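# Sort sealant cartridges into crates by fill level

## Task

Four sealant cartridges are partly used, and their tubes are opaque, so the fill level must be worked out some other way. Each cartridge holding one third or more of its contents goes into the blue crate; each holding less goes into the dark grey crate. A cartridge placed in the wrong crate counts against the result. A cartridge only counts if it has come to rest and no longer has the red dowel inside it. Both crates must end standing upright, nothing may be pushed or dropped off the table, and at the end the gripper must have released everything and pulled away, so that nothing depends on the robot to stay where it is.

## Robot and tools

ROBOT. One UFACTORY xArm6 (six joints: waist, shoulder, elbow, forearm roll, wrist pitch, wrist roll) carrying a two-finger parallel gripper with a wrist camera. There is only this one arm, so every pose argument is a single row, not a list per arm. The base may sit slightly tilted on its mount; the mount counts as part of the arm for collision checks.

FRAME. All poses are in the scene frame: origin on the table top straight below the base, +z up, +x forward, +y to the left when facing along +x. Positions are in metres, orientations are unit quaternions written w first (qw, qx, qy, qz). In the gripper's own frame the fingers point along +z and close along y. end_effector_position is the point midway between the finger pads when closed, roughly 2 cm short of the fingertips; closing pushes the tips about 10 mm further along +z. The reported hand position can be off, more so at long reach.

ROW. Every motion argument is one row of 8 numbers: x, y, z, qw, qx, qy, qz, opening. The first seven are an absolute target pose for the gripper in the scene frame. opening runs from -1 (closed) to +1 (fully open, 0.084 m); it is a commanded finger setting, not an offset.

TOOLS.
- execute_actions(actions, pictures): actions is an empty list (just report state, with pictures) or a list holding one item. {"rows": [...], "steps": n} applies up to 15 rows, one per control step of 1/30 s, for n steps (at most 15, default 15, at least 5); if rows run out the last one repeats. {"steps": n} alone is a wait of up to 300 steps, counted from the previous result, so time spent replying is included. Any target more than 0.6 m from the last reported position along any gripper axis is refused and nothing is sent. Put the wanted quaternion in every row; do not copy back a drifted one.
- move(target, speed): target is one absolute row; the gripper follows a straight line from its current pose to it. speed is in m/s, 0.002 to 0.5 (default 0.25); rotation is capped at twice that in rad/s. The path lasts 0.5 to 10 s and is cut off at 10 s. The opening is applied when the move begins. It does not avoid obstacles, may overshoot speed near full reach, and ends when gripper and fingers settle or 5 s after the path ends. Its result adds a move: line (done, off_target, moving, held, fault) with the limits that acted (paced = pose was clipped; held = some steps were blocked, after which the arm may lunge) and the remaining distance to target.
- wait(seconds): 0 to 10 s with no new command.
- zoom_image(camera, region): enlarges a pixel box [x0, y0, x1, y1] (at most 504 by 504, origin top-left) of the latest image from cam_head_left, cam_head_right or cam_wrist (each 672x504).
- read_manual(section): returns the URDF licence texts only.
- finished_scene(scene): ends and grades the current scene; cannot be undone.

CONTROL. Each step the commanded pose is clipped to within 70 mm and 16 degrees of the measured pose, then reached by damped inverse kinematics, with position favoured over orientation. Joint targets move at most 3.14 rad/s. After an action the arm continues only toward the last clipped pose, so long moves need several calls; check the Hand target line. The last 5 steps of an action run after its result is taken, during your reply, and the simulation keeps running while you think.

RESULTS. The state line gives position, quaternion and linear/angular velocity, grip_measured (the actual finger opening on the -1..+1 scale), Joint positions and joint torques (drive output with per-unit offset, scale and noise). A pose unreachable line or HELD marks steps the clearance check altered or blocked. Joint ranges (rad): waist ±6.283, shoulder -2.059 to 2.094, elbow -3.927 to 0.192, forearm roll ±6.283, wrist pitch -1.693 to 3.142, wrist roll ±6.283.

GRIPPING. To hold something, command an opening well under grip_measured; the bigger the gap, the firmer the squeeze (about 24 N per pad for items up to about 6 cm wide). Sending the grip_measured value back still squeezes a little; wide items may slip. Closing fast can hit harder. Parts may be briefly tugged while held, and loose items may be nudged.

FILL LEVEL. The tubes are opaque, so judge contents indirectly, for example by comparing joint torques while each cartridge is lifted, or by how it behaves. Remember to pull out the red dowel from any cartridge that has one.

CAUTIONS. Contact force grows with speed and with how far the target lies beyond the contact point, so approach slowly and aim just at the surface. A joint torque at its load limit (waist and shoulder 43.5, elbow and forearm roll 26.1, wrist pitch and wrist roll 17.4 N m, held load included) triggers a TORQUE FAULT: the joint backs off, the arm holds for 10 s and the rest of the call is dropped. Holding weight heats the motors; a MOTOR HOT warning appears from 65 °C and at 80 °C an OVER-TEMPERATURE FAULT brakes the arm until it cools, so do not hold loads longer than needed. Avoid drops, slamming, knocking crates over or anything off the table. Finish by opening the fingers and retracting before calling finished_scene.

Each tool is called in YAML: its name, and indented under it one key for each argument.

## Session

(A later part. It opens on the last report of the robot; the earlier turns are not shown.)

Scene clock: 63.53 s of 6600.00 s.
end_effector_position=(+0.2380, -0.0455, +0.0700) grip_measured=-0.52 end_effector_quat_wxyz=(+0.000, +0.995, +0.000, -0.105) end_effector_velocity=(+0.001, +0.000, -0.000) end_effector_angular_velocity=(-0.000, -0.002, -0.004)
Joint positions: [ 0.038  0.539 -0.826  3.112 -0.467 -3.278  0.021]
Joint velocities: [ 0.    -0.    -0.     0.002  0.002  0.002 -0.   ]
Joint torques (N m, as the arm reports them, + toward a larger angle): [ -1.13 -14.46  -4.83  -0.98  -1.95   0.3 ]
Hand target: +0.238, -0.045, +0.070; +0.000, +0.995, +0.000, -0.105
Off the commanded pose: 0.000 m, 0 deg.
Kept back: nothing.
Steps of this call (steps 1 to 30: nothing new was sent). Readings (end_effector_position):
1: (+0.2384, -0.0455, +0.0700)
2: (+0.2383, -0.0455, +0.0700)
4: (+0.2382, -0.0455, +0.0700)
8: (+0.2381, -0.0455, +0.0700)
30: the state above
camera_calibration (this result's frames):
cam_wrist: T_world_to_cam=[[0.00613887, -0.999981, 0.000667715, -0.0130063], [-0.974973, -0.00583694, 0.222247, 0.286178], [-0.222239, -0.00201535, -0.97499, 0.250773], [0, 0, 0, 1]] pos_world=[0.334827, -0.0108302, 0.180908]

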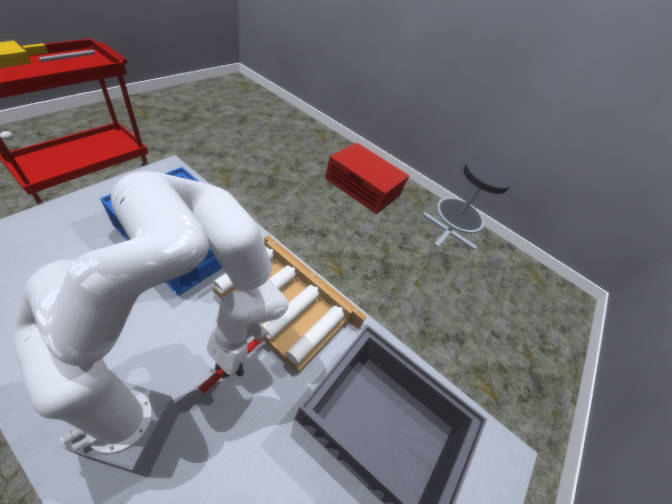

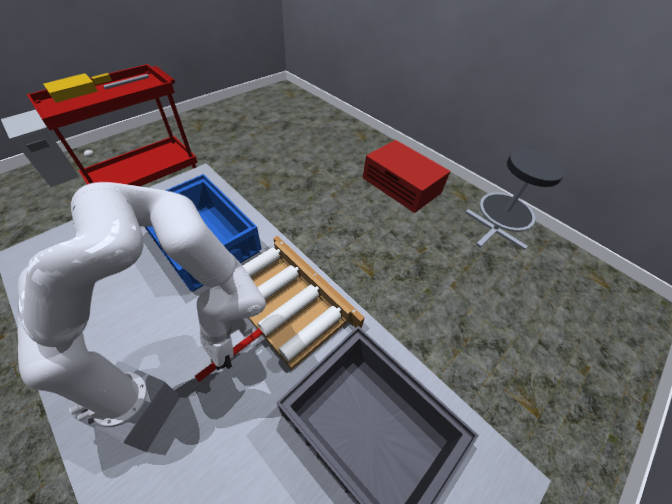

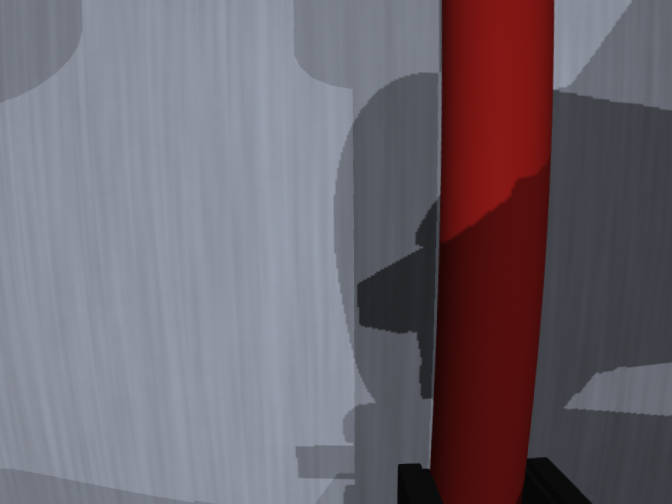

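move:
  target: [0.222,-0.0455,0.070,0,0.9945,0,-0.1045,-0.9]
  speed: 0.15

move:
  target: [0.222,-0.157,0.070,0,0.9945,0,-0.1045,-0.9]
  speed: 0.2

Scene clock: 65.20 s of 6600.00 s.
end_effector_position=(+0.2222, -0.0455, +0.0700) grip_measured=-0.52 end_effector_quat_wxyz=(+0.000, +0.995, +0.000, -0.104) end_effector_velocity=(-0.001, +0.000, -0.000) end_effector_angular_velocity=(-0.000, -0.001, -0.002)
Joint positions: [ 0.03   0.513 -0.768  3.107 -0.434 -3.281  0.021]
Joint velocities: [-0.    -0.002  0.004  0.     0.003  0.002 -0.   ]
Joint torques (N m, as the arm reports them, + toward a larger angle): [ -1.01 -14.    -4.45  -1.13  -1.89   0.32]
Hand target: +0.222, -0.045, +0.070; +0.000, +0.995, +0.000, -0.105
Off the commanded pose: 0.000 m, 0 deg.
Kept back: nothing.
move: done
camera_calibration (this result's frames):
cam_wrist: T_world_to_cam=[[0.00614176, -0.999981, 0.000663092, -0.0129014], [-0.975014, -0.00584116, 0.222065, 0.270788], [-0.222057, -0.00201039, -0.975032, 0.247184], [0, 0, 0, 1]] pos_world=[0.31899, -0.0108225, 0.180888]

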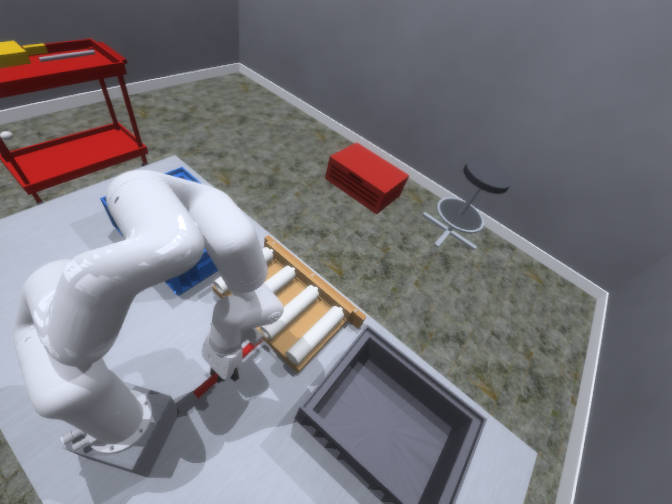

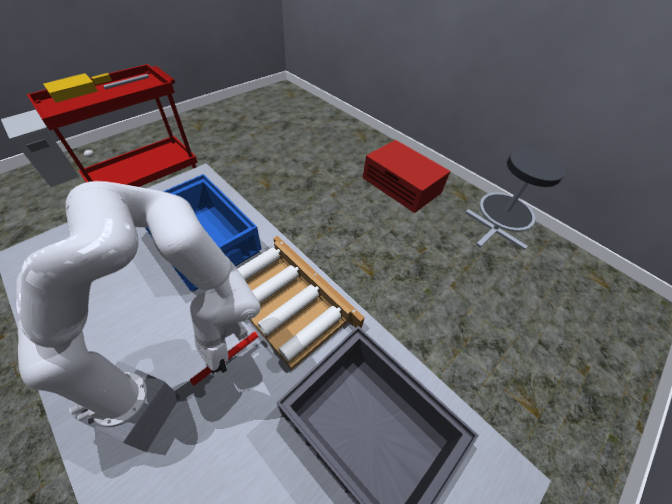

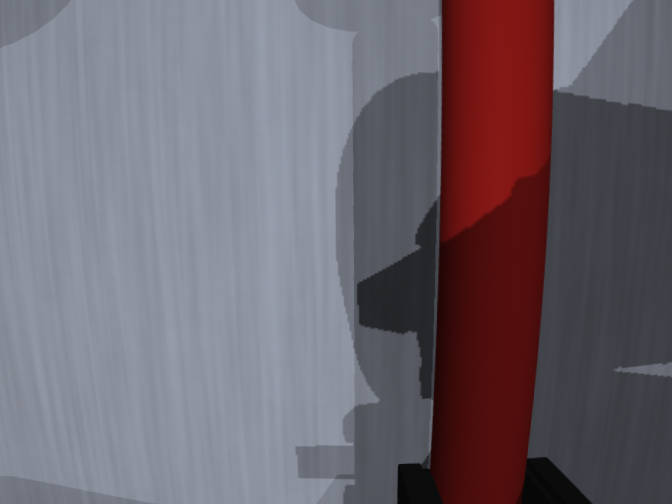

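Scene clock: 66.23 s of 6600.00 s.
end_effector_position=(+0.2214, -0.1571, +0.0701) grip_measured=-0.52 end_effector_quat_wxyz=(+0.001, +0.994, +0.000, -0.105) end_effector_velocity=(+0.000, -0.003, +0.000) end_effector_angular_velocity=(+0.001, -0.000, +0.000)
Joint positions: [-0.305  0.585 -0.915  2.988 -0.499 -3.507  0.021]
Joint velocities: [-0.008  0.003 -0.006  0.    -0.003 -0.009  0.   ]
Joint torques (N m, as the arm reports them, + toward a larger angle): [ -0.96 -15.61  -5.23  -1.11  -1.96   0.37]
Hand target: +0.221, -0.157, +0.070; +0.001, +0.995, -0.000, -0.105
Off the commanded pose: 0.001 m, 0 deg.
Kept back: nothing.
move: done
camera_calibration (this result's frames):
cam_wrist: T_world_to_cam=[[0.00667556, -0.999976, 0.00159527, -0.12468], [-0.974832, -0.00615218, 0.222856, 0.269152], [-0.222841, -0.00304281, -0.97485, 0.246899], [0, 0, 0, 1]] pos_world=[0.31823, -0.12227, 0.180906]

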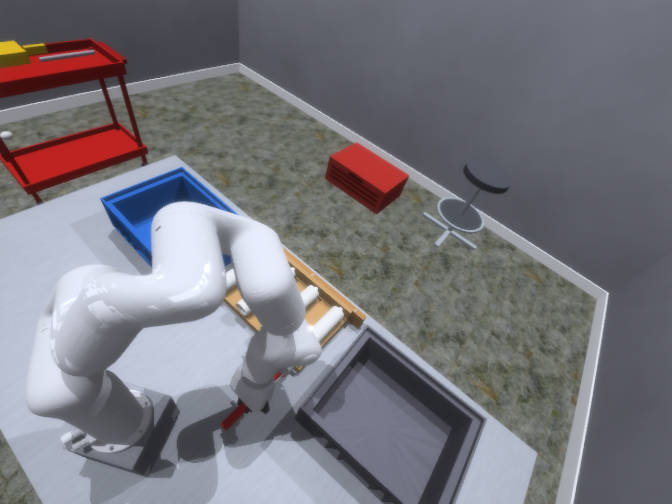

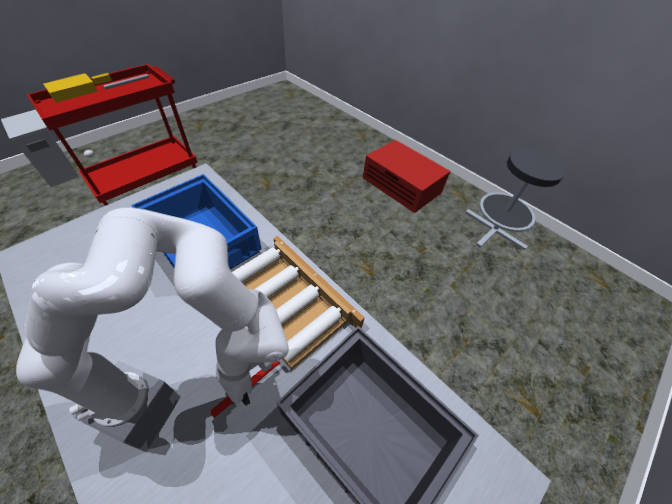

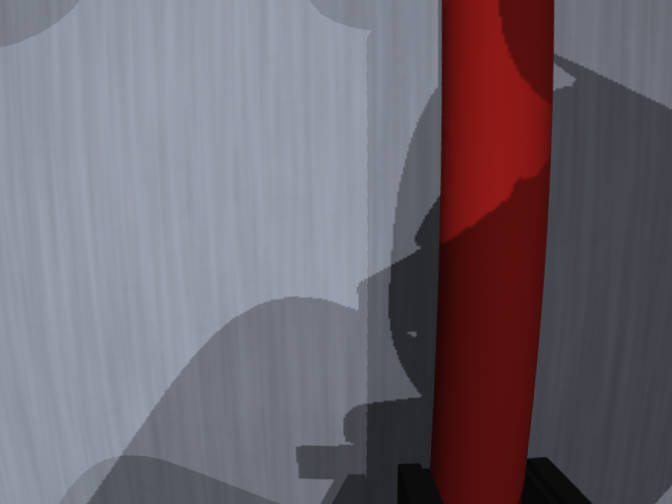

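execute_actions:
  actions:
    - {"rows":[[0.224,-0.157,0.070,0,0.9945,0,-0.1045,-0.9],[0.2265,-0.157,0.070,0,0.9945,0,-0.1045,-0.9],[0.229,-0.157,0.070,0,0.9945,0,-0.1045,-0.9],[0.2315,-0.157,0.070,0,0.9945,0,-0.1045,-0.9],[0.234,-0.157,0.070,0,0.9945,0,-0.1045,-0.9],[0.2365,-0.157,0.070,0,0.9945,0,-0.1045,-0.9],[0.239,-0.157,0.070,0,0.9945,0,-0.1045,-0.9],[0.2415,-0.157,0.070,0,0.9945,0,-0.1045,-0.9],[0.244,-0.157,0.070,0,0.9945,0,-0.1045,-0.9]],"steps":15}
  pictures: true

Scene clock: 66.93 s of 6600.00 s.
end_effector_position=(+0.2388, -0.1570, +0.0701) grip_measured=-0.52 end_effector_quat_wxyz=(+0.000, +0.995, +0.000, -0.104) end_effector_velocity=(+0.069, -0.001, -0.001) end_effector_angular_velocity=(-0.003, -0.008, +0.004)
Joint positions: [-0.284  0.612 -0.974  3.006 -0.531 -3.505  0.021]
Joint velocities: [ 0.083  0.108 -0.235  0.056 -0.121  0.021 -0.   ]
Joint torques (N m, as the arm reports them, + toward a larger angle): [ -1.48 -16.85  -4.6   -1.39  -1.79   0.14]
Steps of this call (steps 1 to 11: nothing new was sent; steps 12 to 21: the first 10 steps of this action). Readings (end_effector_position):
12: (+0.2215, -0.1574, +0.0701)
13: (+0.2220, -0.1573, +0.0701)
15: (+0.2248, -0.1571, +0.0700)
19: (+0.2340, -0.1570, +0.0701)
21: the state above
camera_calibration (this result's frames):
cam_wrist: T_world_to_cam=[[0.00637669, -0.999979, 0.000971391, -0.124612], [-0.975208, -0.00600384, 0.221211, 0.28636], [-0.2212, -0.0023579, -0.975226, 0.250504], [0, 0, 0, 1]] pos_world=[0.335466, -0.1223, 0.181073]

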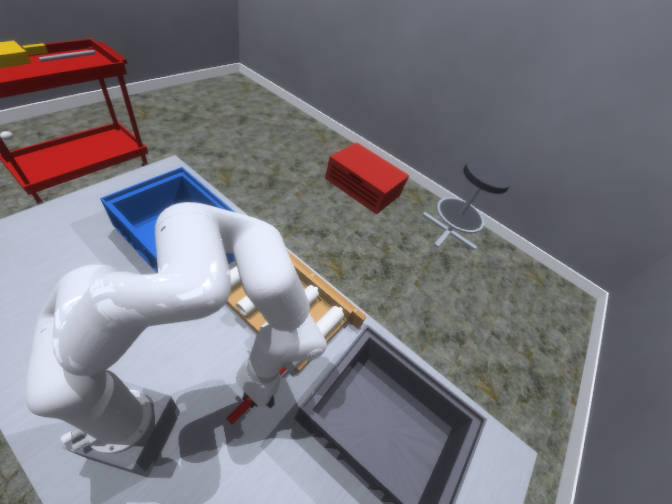

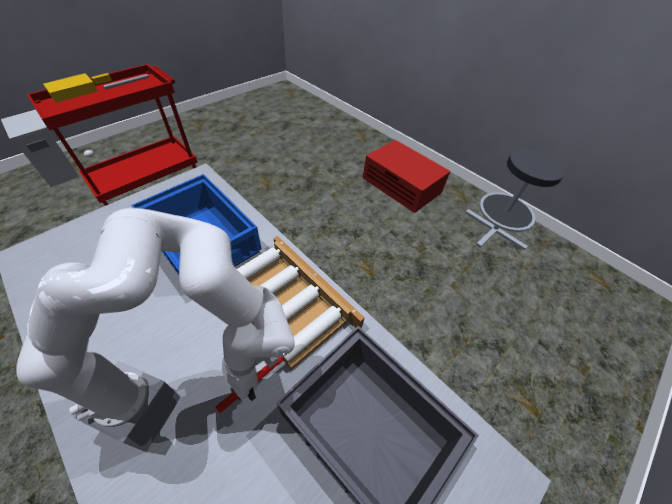

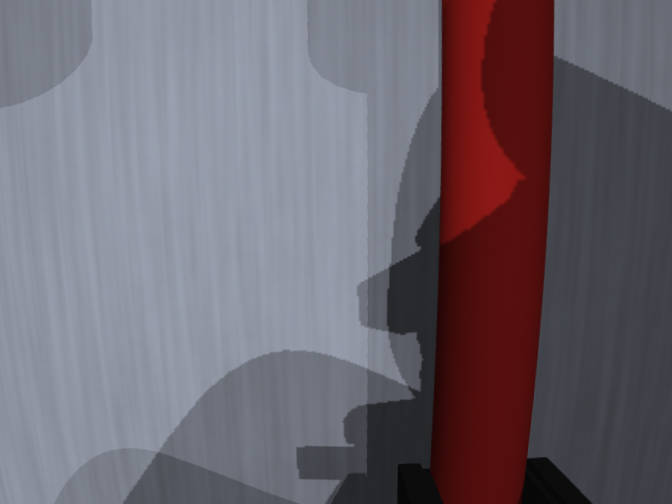

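zoom_image:
  camera: "cam_head_right"
  region: [220,310,350,410]

Region (220, 310, 350, 410) of cam_head_right's 672x504 image, scaled by 3.877, with more detail than that image has; it fills the top 388 rows of this view, and the rest is white.

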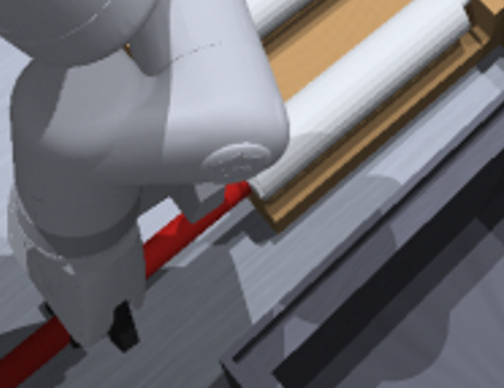

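Aligned; advance.

execute_actions:
  actions:
    - {"rows":[[0.246,-0.157,0.070,0,0.9945,0,-0.1045,-0.9],[0.248,-0.157,0.070,0,0.9945,0,-0.1045,-0.9],[0.250,-0.157,0.070,0,0.9945,0,-0.1045,-0.9],[0.252,-0.157,0.070,0,0.9945,0,-0.1045,-0.9],[0.254,-0.157,0.070,0,0.9945,0,-0.1045,-0.9],[0.256,-0.157,0.070,0,0.9945,0,-0.1045,-0.9],[0.258,-0.157,0.070,0,0.9945,0,-0.1045,-0.9],[0.260,-0.157,0.070,0,0.9945,0,-0.1045,-0.9],[0.262,-0.157,0.070,0,0.9945,0,-0.1045,-0.9],[0.264,-0.157,0.070,0,0.9945,0,-0.1045,-0.9]],"steps":15}

Scene clock: 67.63 s of 6600.00 s.
end_effector_position=(+0.2579, -0.1570, +0.0701) grip_measured=-0.52 end_effector_quat_wxyz=(+0.000, +0.995, +0.000, -0.104) end_effector_velocity=(+0.058, +0.000, -0.000) end_effector_angular_velocity=(-0.000, -0.002, +0.000)
Joint positions: [-0.262  0.644 -1.043  3.021 -0.569 -3.498  0.021]
Joint velocities: [ 0.066  0.1   -0.213  0.043 -0.113  0.021 -0.   ]
Joint torques (N m, as the arm reports them, + toward a larger angle): [ -1.24 -16.68  -6.02  -0.68  -2.05   0.21]
Off your previous action's commanded pose: 0.000 m, 0 deg at its last step (step 5 of this call).
Steps of this call (steps 1 to 5: the last 5 steps of your previous action; steps 6 to 11: nothing new was sent; steps 12 to 21: the first 10 steps of this action). Readings (end_effector_position):
12: (+0.2439, -0.1570, +0.0700)
13: (+0.2443, -0.1570, +0.0700)
15: (+0.2466, -0.1570, +0.0700)
19: (+0.2540, -0.1570, +0.0701)
21: the state above

execute_actions:
  actions:
    - {"rows":[[0.266,-0.1568,0.070,0,0.9945,0,-0.1045,-0.9],[0.268,-0.1568,0.070,0,0.9945,0,-0.1045,-0.9],[0.270,-0.1568,0.070,0,0.9945,0,-0.1045,-0.9],[0.272,-0.1567,0.070,0,0.9945,0,-0.1045,-0.9],[0.274,-0.1567,0.070,0,0.9945,0,-0.1045,-0.9],[0.276,-0.1567,0.070,0,0.9945,0,-0.1045,-0.9],[0.278,-0.1566,0.070,0,0.9945,0,-0.1045,-0.9],[0.280,-0.1566,0.070,0,0.9945,0,-0.1045,-0.9],[0.282,-0.1566,0.070,0,0.9945,0,-0.1045,-0.9],[0.284,-0.1565,0.070,0,0.9945,0,-0.1045,-0.9]],"steps":15}

Scene clock: 68.20 s of 6600.00 s.
end_effector_position=(+0.2779, -0.1566, +0.0701) grip_measured=-0.52 end_effector_quat_wxyz=(+0.000, +0.995, +0.000, -0.104) end_effector_velocity=(+0.059, +0.001, -0.000) end_effector_angular_velocity=(-0.001, -0.002, +0.001)
Joint positions: [-0.239  0.679 -1.118  3.035 -0.609 -3.489  0.021]
Joint velocities: [ 0.064  0.106 -0.222  0.037 -0.116  0.024  0.   ]
Joint torques (N m, as the arm reports them, + toward a larger angle): [ -1.32 -17.21  -6.    -1.4   -1.72   0.38]
Off your previous action's commanded pose: 0.001 m, 0 deg at its last step (step 5 of this call).
Steps of this call (steps 1 to 5: the last 5 steps of your previous action; steps 6 to 7: nothing new was sent; steps 8 to 17: the first 10 steps of this action). Readings (end_effector_position):
8: (+0.2637, -0.1570, +0.0700)
9: (+0.2642, -0.1569, +0.0700)
11: (+0.2665, -0.1568, +0.0700)
15: (+0.2740, -0.1567, +0.0701)
17: the state above

execute_actions:
  actions:
    - {"rows":[[0.286,-0.1565,0.070,0,0.9945,0,-0.1045,-0.9],[0.288,-0.1565,0.070,0,0.9945,0,-0.1045,-0.9],[0.290,-0.1564,0.070,0,0.9945,0,-0.1045,-0.9],[0.292,-0.1564,0.070,0,0.9945,0,-0.1045,-0.9],[0.294,-0.1564,0.070,0,0.9945,0,-0.1045,-0.9],[0.296,-0.1563,0.070,0,0.9945,0,-0.1045,-0.9],[0.298,-0.1563,0.070,0,0.9945,0,-0.1045,-0.9],[0.300,-0.1563,0.070,0,0.9945,0,-0.1045,-0.9],[0.302,-0.1562,0.070,0,0.9945,0,-0.1045,-0.9],[0.304,-0.1562,0.070,0,0.9945,0,-0.1045,-0.9]],"steps":15}

Scene clock: 68.73 s of 6600.00 s.
end_effector_position=(+0.2961, -0.1559, +0.0700) grip_measured=-0.52 end_effector_quat_wxyz=(-0.001, +0.994, -0.000, -0.106) end_effector_velocity=(+0.010, +0.013, -0.010) end_effector_angular_velocity=(+0.041, +0.117, -0.012)
Joint positions: [-0.219  0.717 -1.193  3.046 -0.652 -3.481  0.021]
Joint velocities: [ 0.043  0.138 -0.17   0.019 -0.158  0.029  0.   ]
Joint torques (N m, as the arm reports them, + toward a larger angle): [  0.51 -20.48 -10.51   0.31   0.24   0.37]
Off your previous action's commanded pose: 0.001 m, 0 deg at its last step (step 5 of this call).
Steps of this call (steps 1 to 5: the last 5 steps of your previous action; step 6: nothing new was sent; steps 7 to 16: the first 10 steps of this action). Readings (end_effector_position):
7: (+0.2837, -0.1565, +0.0700)
8: (+0.2841, -0.1565, +0.0700)
10: (+0.2865, -0.1565, +0.0700)
14: (+0.2939, -0.1564, +0.0701)
16: the state above

execute_actions:
  actions:
    - {"rows":[[0.292,-0.1564,0.070,0,0.9945,0,-0.1045,-0.9]],"steps":8}
  pictures: true

Scene clock: 69.03 s of 6600.00 s.
end_effector_position=(+0.2974, -0.1556, +0.0693) grip_measured=-0.52 end_effector_quat_wxyz=(-0.001, +0.994, +0.000, -0.107) end_effector_velocity=(-0.017, -0.020, +0.011) end_effector_angular_velocity=(-0.063, -0.181, +0.011)
Joint positions: [-0.217  0.723 -1.201  3.047 -0.656 -3.48   0.021]
Joint velocities: [-0.069 -0.205  0.266 -0.028  0.256 -0.039 -0.   ]
Joint torques (N m, as the arm reports them, + toward a larger angle): [  0.67 -22.26 -11.22   0.05  -0.02   0.24]
Off your previous action's commanded pose: 0.006 m, 1 deg at its last step (step 5 of this call).
Steps of this call (steps 1 to 5: the last 5 steps of your previous action; step 6: nothing new was sent; steps 7 to 9: the first 3 steps of this action). Readings (end_effector_position):
7: (+0.2985, -0.1550, +0.0691)
8: (+0.2982, -0.1552, +0.0691)
9: the state above
camera_calibration (this result's frames):
cam_wrist: T_world_to_cam=[[0.00607645, -0.999981, -0.00142817, -0.123365], [-0.973787, -0.00624202, 0.227375, 0.342832], [-0.227379, 0.0000091046, -0.973806, 0.264796], [0, 0, 0, 1]] pos_world=[0.394805, -0.121225, 0.179732]

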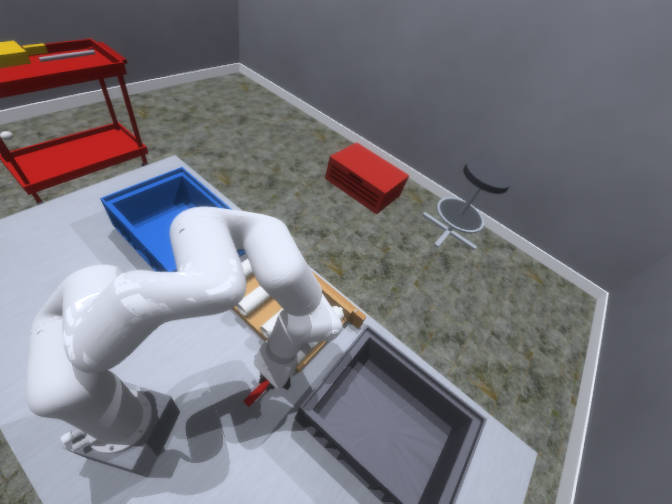

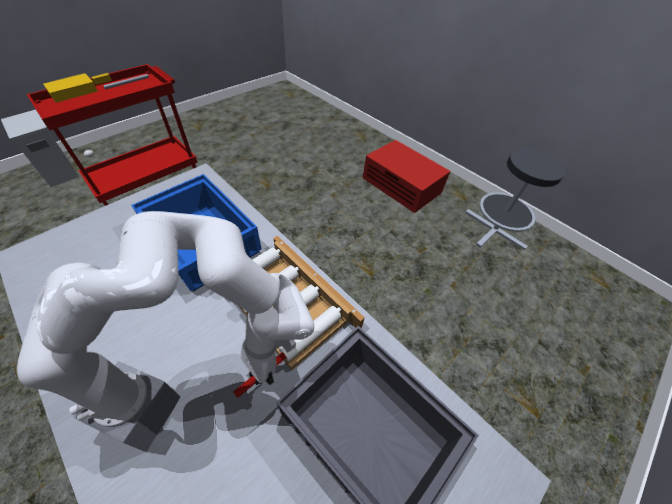

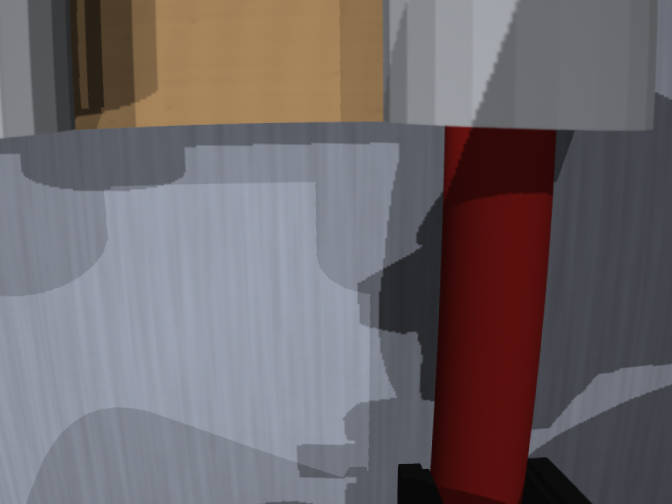

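move:
  target: [0.224,-0.157,0.070,0,0.9945,0,-0.1045,-0.9]
  speed: 0.2

move:
  target: [0.224,-0.157,0.031,0,0.9945,0,-0.1045,-0.9]
  speed: 0.1

Scene clock: 70.87 s of 6600.00 s.
end_effector_position=(+0.2245, -0.1570, +0.0699) grip_measured=-0.52 end_effector_quat_wxyz=(+0.000, +0.995, +0.000, -0.104) end_effector_velocity=(-0.003, +0.001, -0.000) end_effector_angular_velocity=(+0.000, +0.000, +0.000)
Joint positions: [-0.302  0.59  -0.926  2.992 -0.504 -3.508  0.021]
Joint velocities: [-0.002 -0.003  0.01  -0.002  0.006 -0.001 -0.   ]
Joint torques (N m, as the arm reports them, + toward a larger angle): [ -1.1  -15.9   -5.39  -1.16  -2.01   0.31]
Hand target: +0.224, -0.157, +0.070; +0.000, +0.995, +0.000, -0.105
Off your previous action's commanded pose: 0.005 m, 1 deg at its last step (step 5 of this call).
Off the commanded pose: 0.001 m, 0 deg.
Kept back: nothing.
move: done
camera_calibration (this result's frames):
cam_wrist: T_world_to_cam=[[0.00634782, -0.999979, 0.000952544, -0.124468], [-0.975044, -0.00597813, 0.221929, 0.272388], [-0.221919, -0.00233754, -0.975062, 0.24732], [0, 0, 0, 1]] pos_world=[0.321266, -0.122259, 0.18082]

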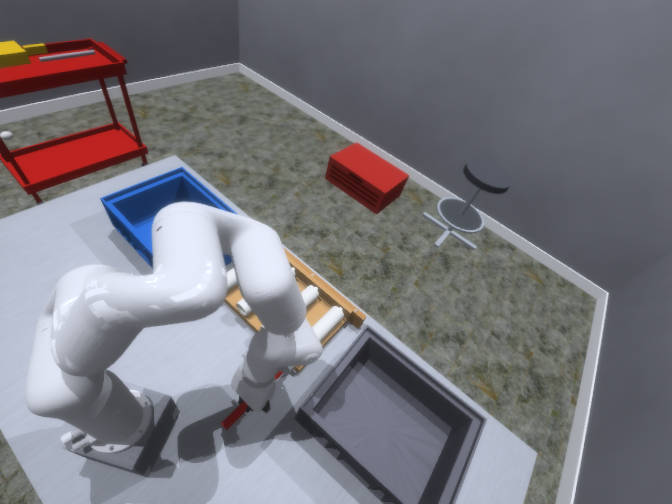

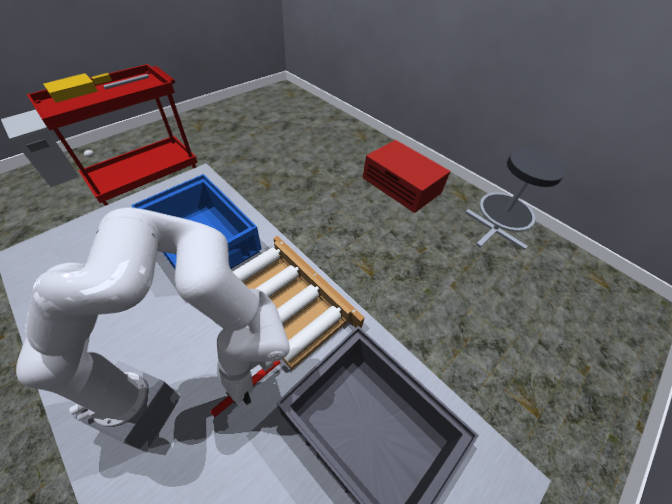

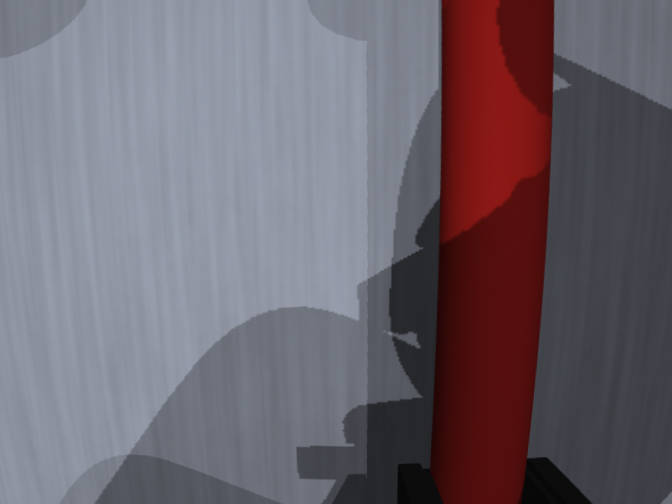

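Scene clock: 71.70 s of 6600.00 s.
end_effector_position=(+0.2242, -0.1571, +0.0312) grip_measured=-0.52 end_effector_quat_wxyz=(+0.000, +0.995, -0.000, -0.104) end_effector_velocity=(+0.000, +0.000, -0.001) end_effector_angular_velocity=(-0.000, -0.001, +0.001)
Joint positions: [-0.294  0.71  -0.97   2.972 -0.43  -3.477  0.021]
Joint velocities: [ 0.001  0.004 -0.002 -0.001  0.003  0.001 -0.   ]
Joint torques (N m, as the arm reports them, + toward a larger angle): [ -1.41 -16.33  -4.41  -1.1   -1.9    0.26]
Hand target: +0.224, -0.157, +0.031; -0.000, +0.995, +0.000, -0.104
Off the commanded pose: 0.000 m, 0 deg.
Kept back: nothing.
move: done
camera_calibration (this result's frames):
cam_wrist: T_world_to_cam=[[0.00613024, -0.999981, 0.000754443, -0.124492], [-0.975076, -0.00581023, 0.221793, 0.280723], [-0.221785, -0.00209529, -0.975093, 0.20948], [0, 0, 0, 1]] pos_world=[0.320949, -0.12242, 0.142094]

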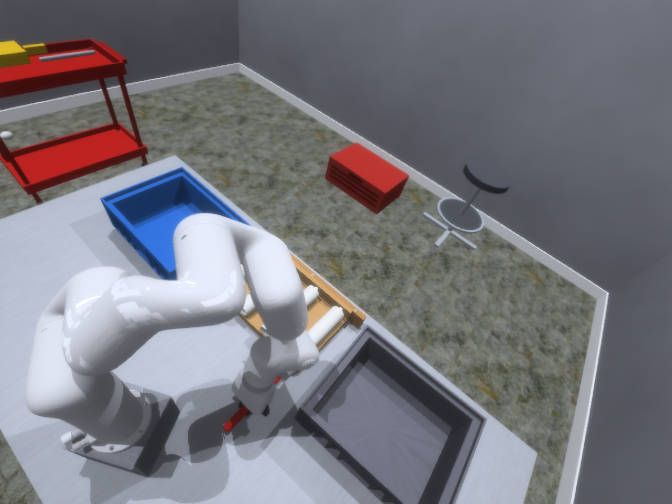

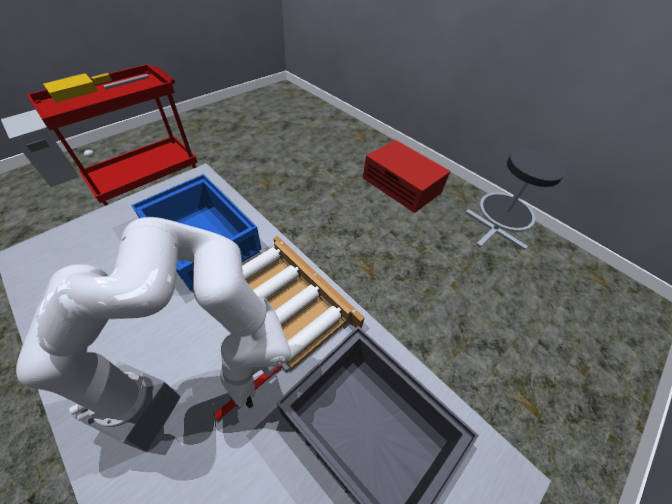

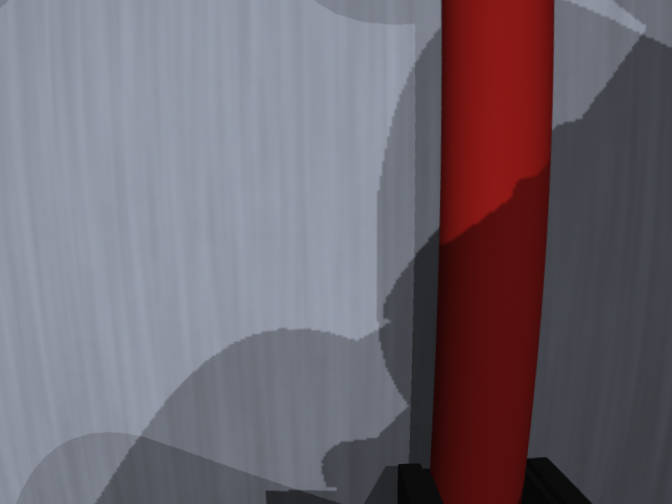

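execute_actions:
  actions:
    - {"rows":[[0.224,-0.157,0.0295,0,0.9945,0,-0.1045,-0.8],[0.224,-0.157,0.029,0,0.9945,0,-0.1045,-0.65],[0.224,-0.157,0.029,0,0.9945,0,-0.1045,-0.5],[0.224,-0.157,0.029,0,0.9945,0,-0.1045,-0.35],[0.224,-0.157,0.029,0,0.9945,0,-0.1045,-0.1],[0.224,-0.157,0.029,0,0.9945,0,-0.1045,0.2],[0.224,-0.157,0.029,0,0.9945,0,-0.1045,0.5],[0.224,-0.157,0.029,0,0.9945,0,-0.1045,0.8],[0.224,-0.157,0.029,0,0.9945,0,-0.1045,1.0]],"steps":14}

move:
  target: [0.26,-0.14,0.12,0,1,0,0,1.0]
  speed: 0.3

move:
  target: [0.40,0.0,0.25,0,1,0,0,1.0]
  speed: 0.5

Scene clock: 77.40 s of 6600.00 s.
end_effector_position=(+0.2240, -0.1570, +0.0291) grip_measured=+0.32 end_effector_quat_wxyz=(-0.000, +0.995, +0.000, -0.105) end_effector_velocity=(+0.001, -0.000, -0.001) end_effector_angular_velocity=(-0.001, -0.002, +0.001)
Joint positions: [-0.293  0.716 -0.972  2.971 -0.426 -3.475  0.058]
Joint velocities: [ 0.001  0.002 -0.002 -0.001  0.002  0.001  0.2  ]
Joint torques (N m, as the arm reports them, + toward a larger angle): [ -1.27 -16.15  -4.62  -1.1   -1.85   0.38]
Steps of this call (steps 1 to 90: nothing new was sent; then 2.40 s passed at rest; steps 91 to 99: the first 9 steps of this action). Readings (end_effector_position):
91: (+0.2241, -0.1570, +0.0309)
92: (+0.2241, -0.1571, +0.0306)
94: (+0.2240, -0.1570, +0.0297)
98: (+0.2240, -0.1570, +0.0291)
99: the state above

Scene clock: 78.67 s of 6600.00 s.
end_effector_position=(+0.2596, -0.1400, +0.1198) grip_measured=+1.00 end_effector_quat_wxyz=(+0.000, +1.000, -0.000, -0.001) end_effector_velocity=(+0.002, +0.000, +0.003) end_effector_angular_velocity=(+0.002, -0.009, +0.002)
Joint positions: [-0.333  0.339 -0.799  3.207 -0.443 -3.734  0.084]
Joint velocities: [-0.006 -0.01   0.002  0.014 -0.002 -0.02   0.   ]
Joint torques (N m, as the arm reports them, + toward a larger angle): [ -1.1  -13.73  -6.71  -0.92  -1.56   0.25]
Hand target: +0.260, -0.140, +0.120; +0.000, +1.000, -0.000, -0.000
Off your previous action's commanded pose: 0.000 m, 0 deg at its last step (step 5 of this call).
Off the commanded pose: 0.000 m, 0 deg.
Kept back: nothing.
move: done
camera_calibration (this result's frames):
cam_wrist: T_world_to_cam=[[0.00583289, -0.99998, 0.00245661, -0.107874], [-0.999849, -0.0057919, 0.0163736, 0.326717], [-0.016359, -0.00255174, -0.999863, 0.25341], [0, 0, 0, 1]] pos_world=[0.331442, -0.105333, 0.248291]

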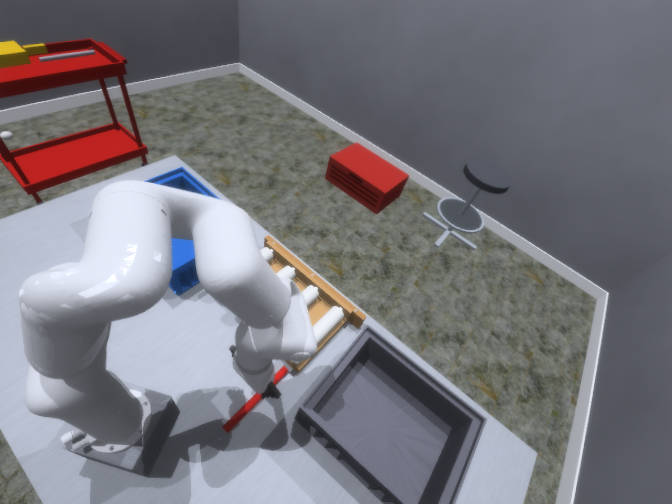

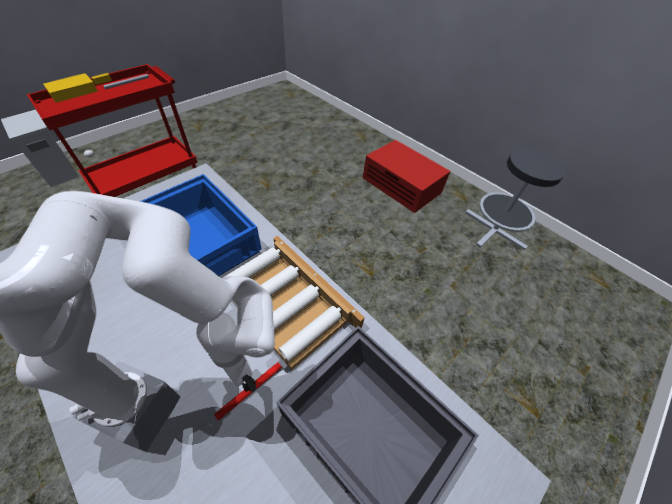

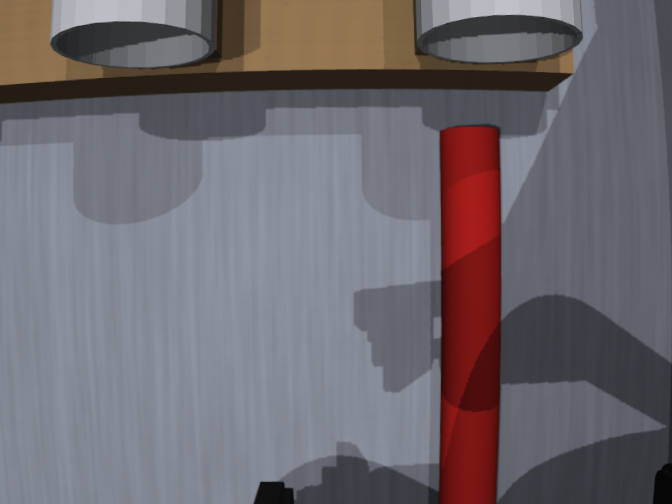

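Scene clock: 79.87 s of 6600.00 s.
end_effector_position=(+0.4001, +0.0000, +0.2501) grip_measured=+1.00 end_effector_quat_wxyz=(-0.001, +1.000, -0.000, +0.000) end_effector_velocity=(+0.003, +0.002, +0.002) end_effector_angular_velocity=(-0.002, -0.004, +0.003)
Joint positions: [ 0.181  0.323 -1.271  3.164 -0.917 -3.174  0.084]
Joint velocities: [ 0.006  0.002 -0.01  -0.002 -0.004  0.004  0.   ]
Joint torques (N m, as the arm reports them, + toward a larger angle): [ -0.97 -17.01  -9.78  -0.86  -1.64   0.33]
Hand target: +0.400, +0.000, +0.250; -0.001, +1.000, -0.000, +0.000
Off the commanded pose: 0.000 m, 0 deg.
Kept back: nothing.
move: done; limits=paced
camera_calibration (this result's frames):
cam_wrist: T_world_to_cam=[[0.00504574, -0.999987, 0.000440499, 0.0318598], [-0.999882, -0.00503882, 0.0144983, 0.466324], [-0.0144959, -0.000513601, -0.999895, 0.385543], [0, 0, 0, 1]] pos_world=[0.471697, 0.0344071, 0.378728]

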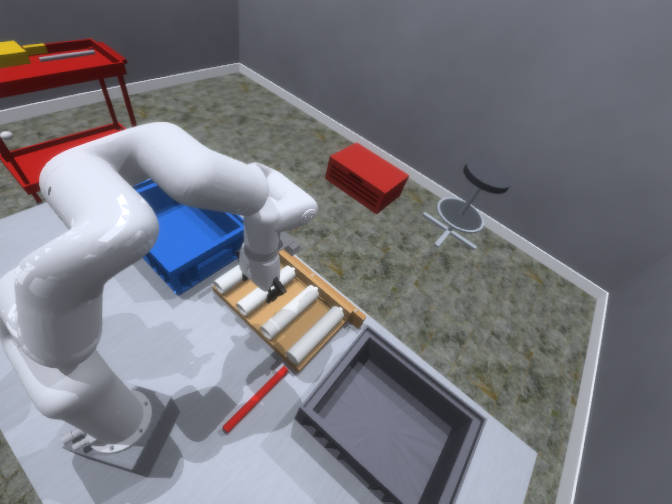

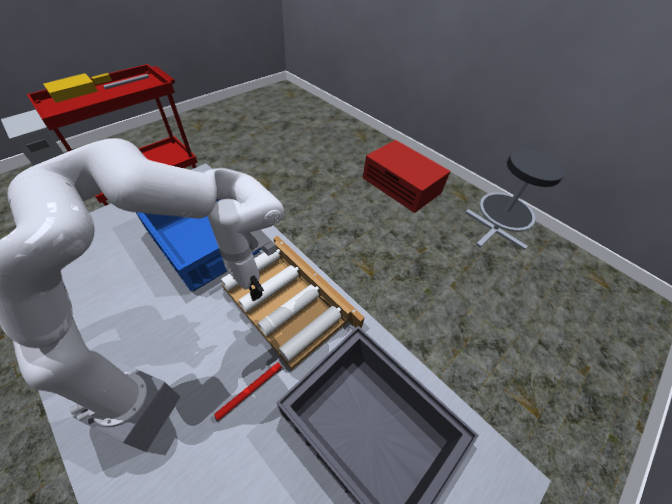

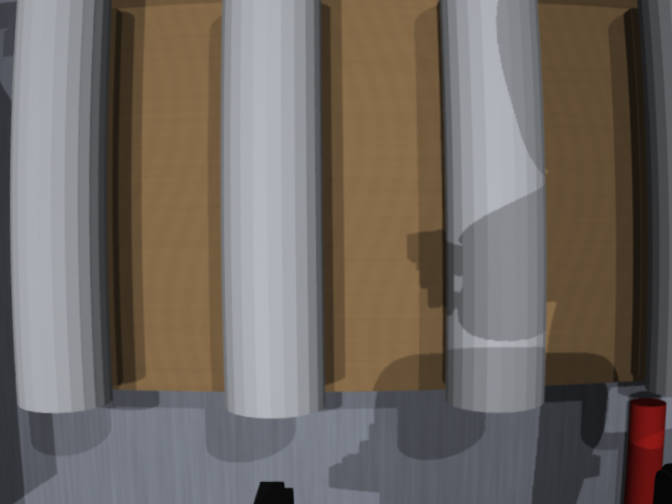

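move:
  target: [0.540,-0.251,0.457,0.5869,0.7071,0.3939,0,1.0]
  speed: 0.5

move:
  target: [0.680,0.0,0.666,0.830,0,0.557,0,1.0]
  speed: 0.5

Scene clock: 82.33 s of 6600.00 s.
end_effector_position=(+0.5388, -0.2509, +0.4575) grip_measured=+1.00 end_effector_quat_wxyz=(+0.586, +0.708, +0.394, -0.001) end_effector_velocity=(+0.000, -0.001, +0.001) end_effector_angular_velocity=(-0.006, -0.004, +0.004)
Joint positions: [ 0.187  0.317 -1.239  1.519 -0.963 -3.037  0.084]
Joint velocities: [-0.003 -0.002  0.009 -0.018  0.002  0.014  0.   ]
Joint torques (N m, as the arm reports them, + toward a larger angle): [ -0.94 -17.47 -10.78  -3.74  -1.51   0.52]
Hand target: +0.539, -0.251, +0.457; +0.587, +0.707, +0.394, -0.001
Off the commanded pose: 0.001 m, 0 deg.
Kept back: nothing.
move: done
camera_calibration (this result's frames):
cam_wrist: T_world_to_cam=[[0.562425, 0.00361824, 0.82684, -0.646392], [-0.692432, -0.544471, 0.473381, 0.089813], [0.451904, -0.838772, -0.303719, -0.1853], [0, 0, 0, 1]] pos_world=[0.509474, -0.104185, 0.435668]

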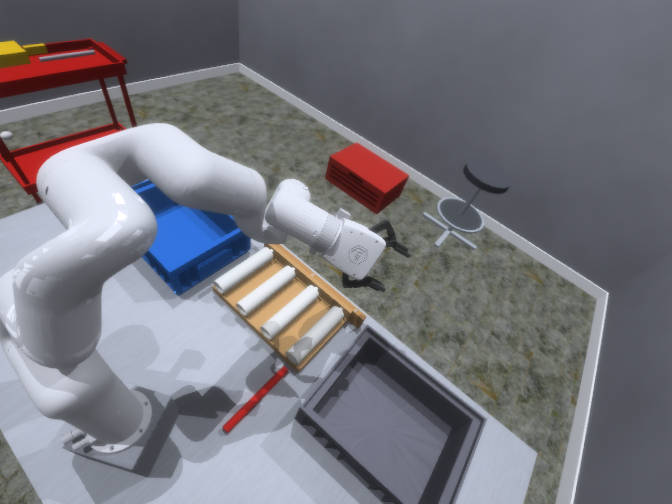

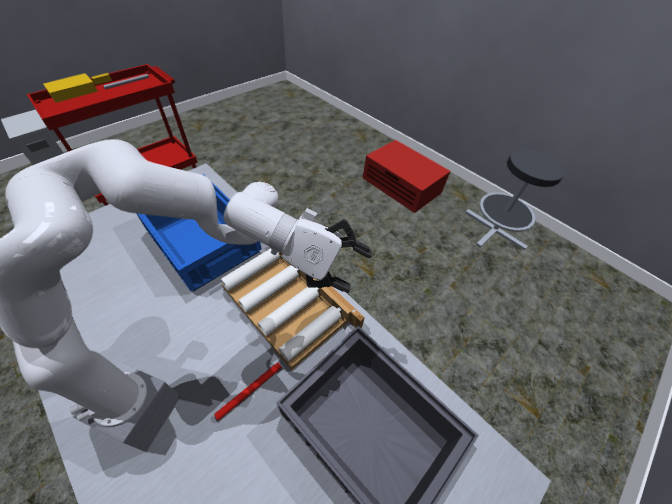

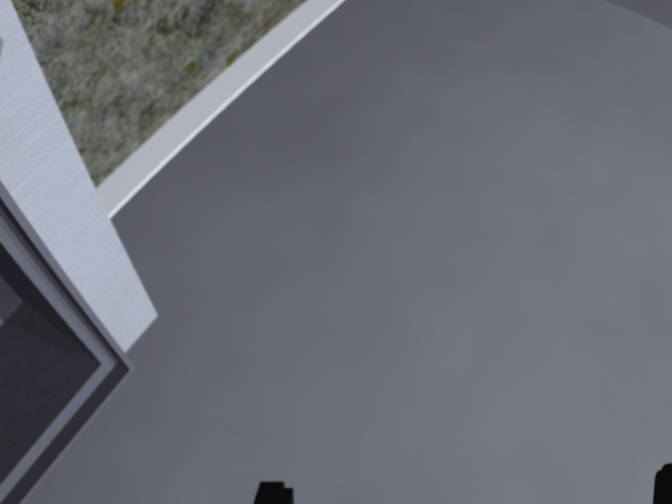

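Scene clock: 84.53 s of 6600.00 s.
end_effector_position=(+0.6800, -0.0003, +0.6658) grip_measured=+1.00 end_effector_quat_wxyz=(+0.830, +0.000, +0.557, -0.001) end_effector_velocity=(+0.001, +0.001, +0.003) end_effector_angular_velocity=(-0.003, -0.003, +0.007)
Joint positions: [ 0.183  0.326 -1.27  -0.008 -1.046 -3.117  0.084]
Joint velocities: [-0.002  0.001 -0.007 -0.011  0.003  0.007  0.   ]
Joint torques (N m, as the arm reports them, + toward a larger angle): [ -0.89 -19.01 -11.97  -0.94  -1.18   0.33]
Hand target: +0.680, -0.000, +0.666; +0.831, -0.000, +0.557, -0.001
Off the commanded pose: 0.000 m, 0 deg.
Kept back: nothing.
move: done
camera_calibration (this result's frames):
cam_wrist: T_world_to_cam=[[0.00278344, 0.999972, -0.00687901, 0.0370006], [-0.392929, 0.00741941, 0.919539, -0.275129], [0.919564, 0.000143488, 0.392939, -0.757265], [0, 0, 0, 1]] pos_world=[0.588145, -0.0348496, 0.550806]

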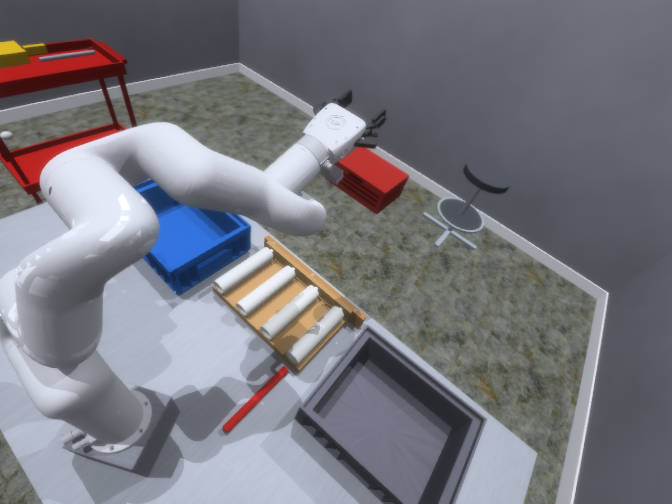

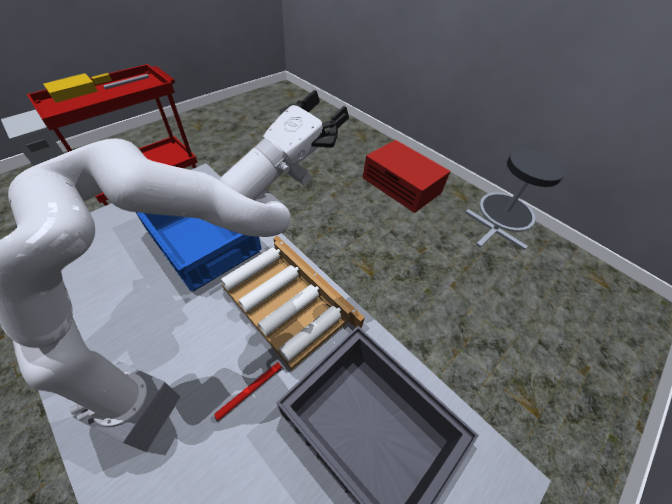

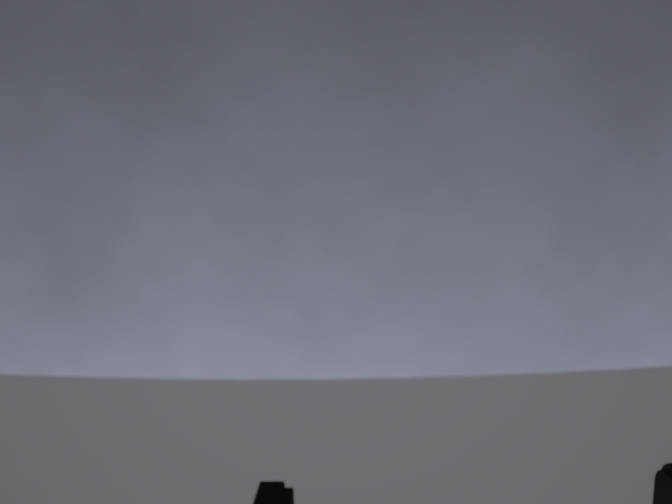

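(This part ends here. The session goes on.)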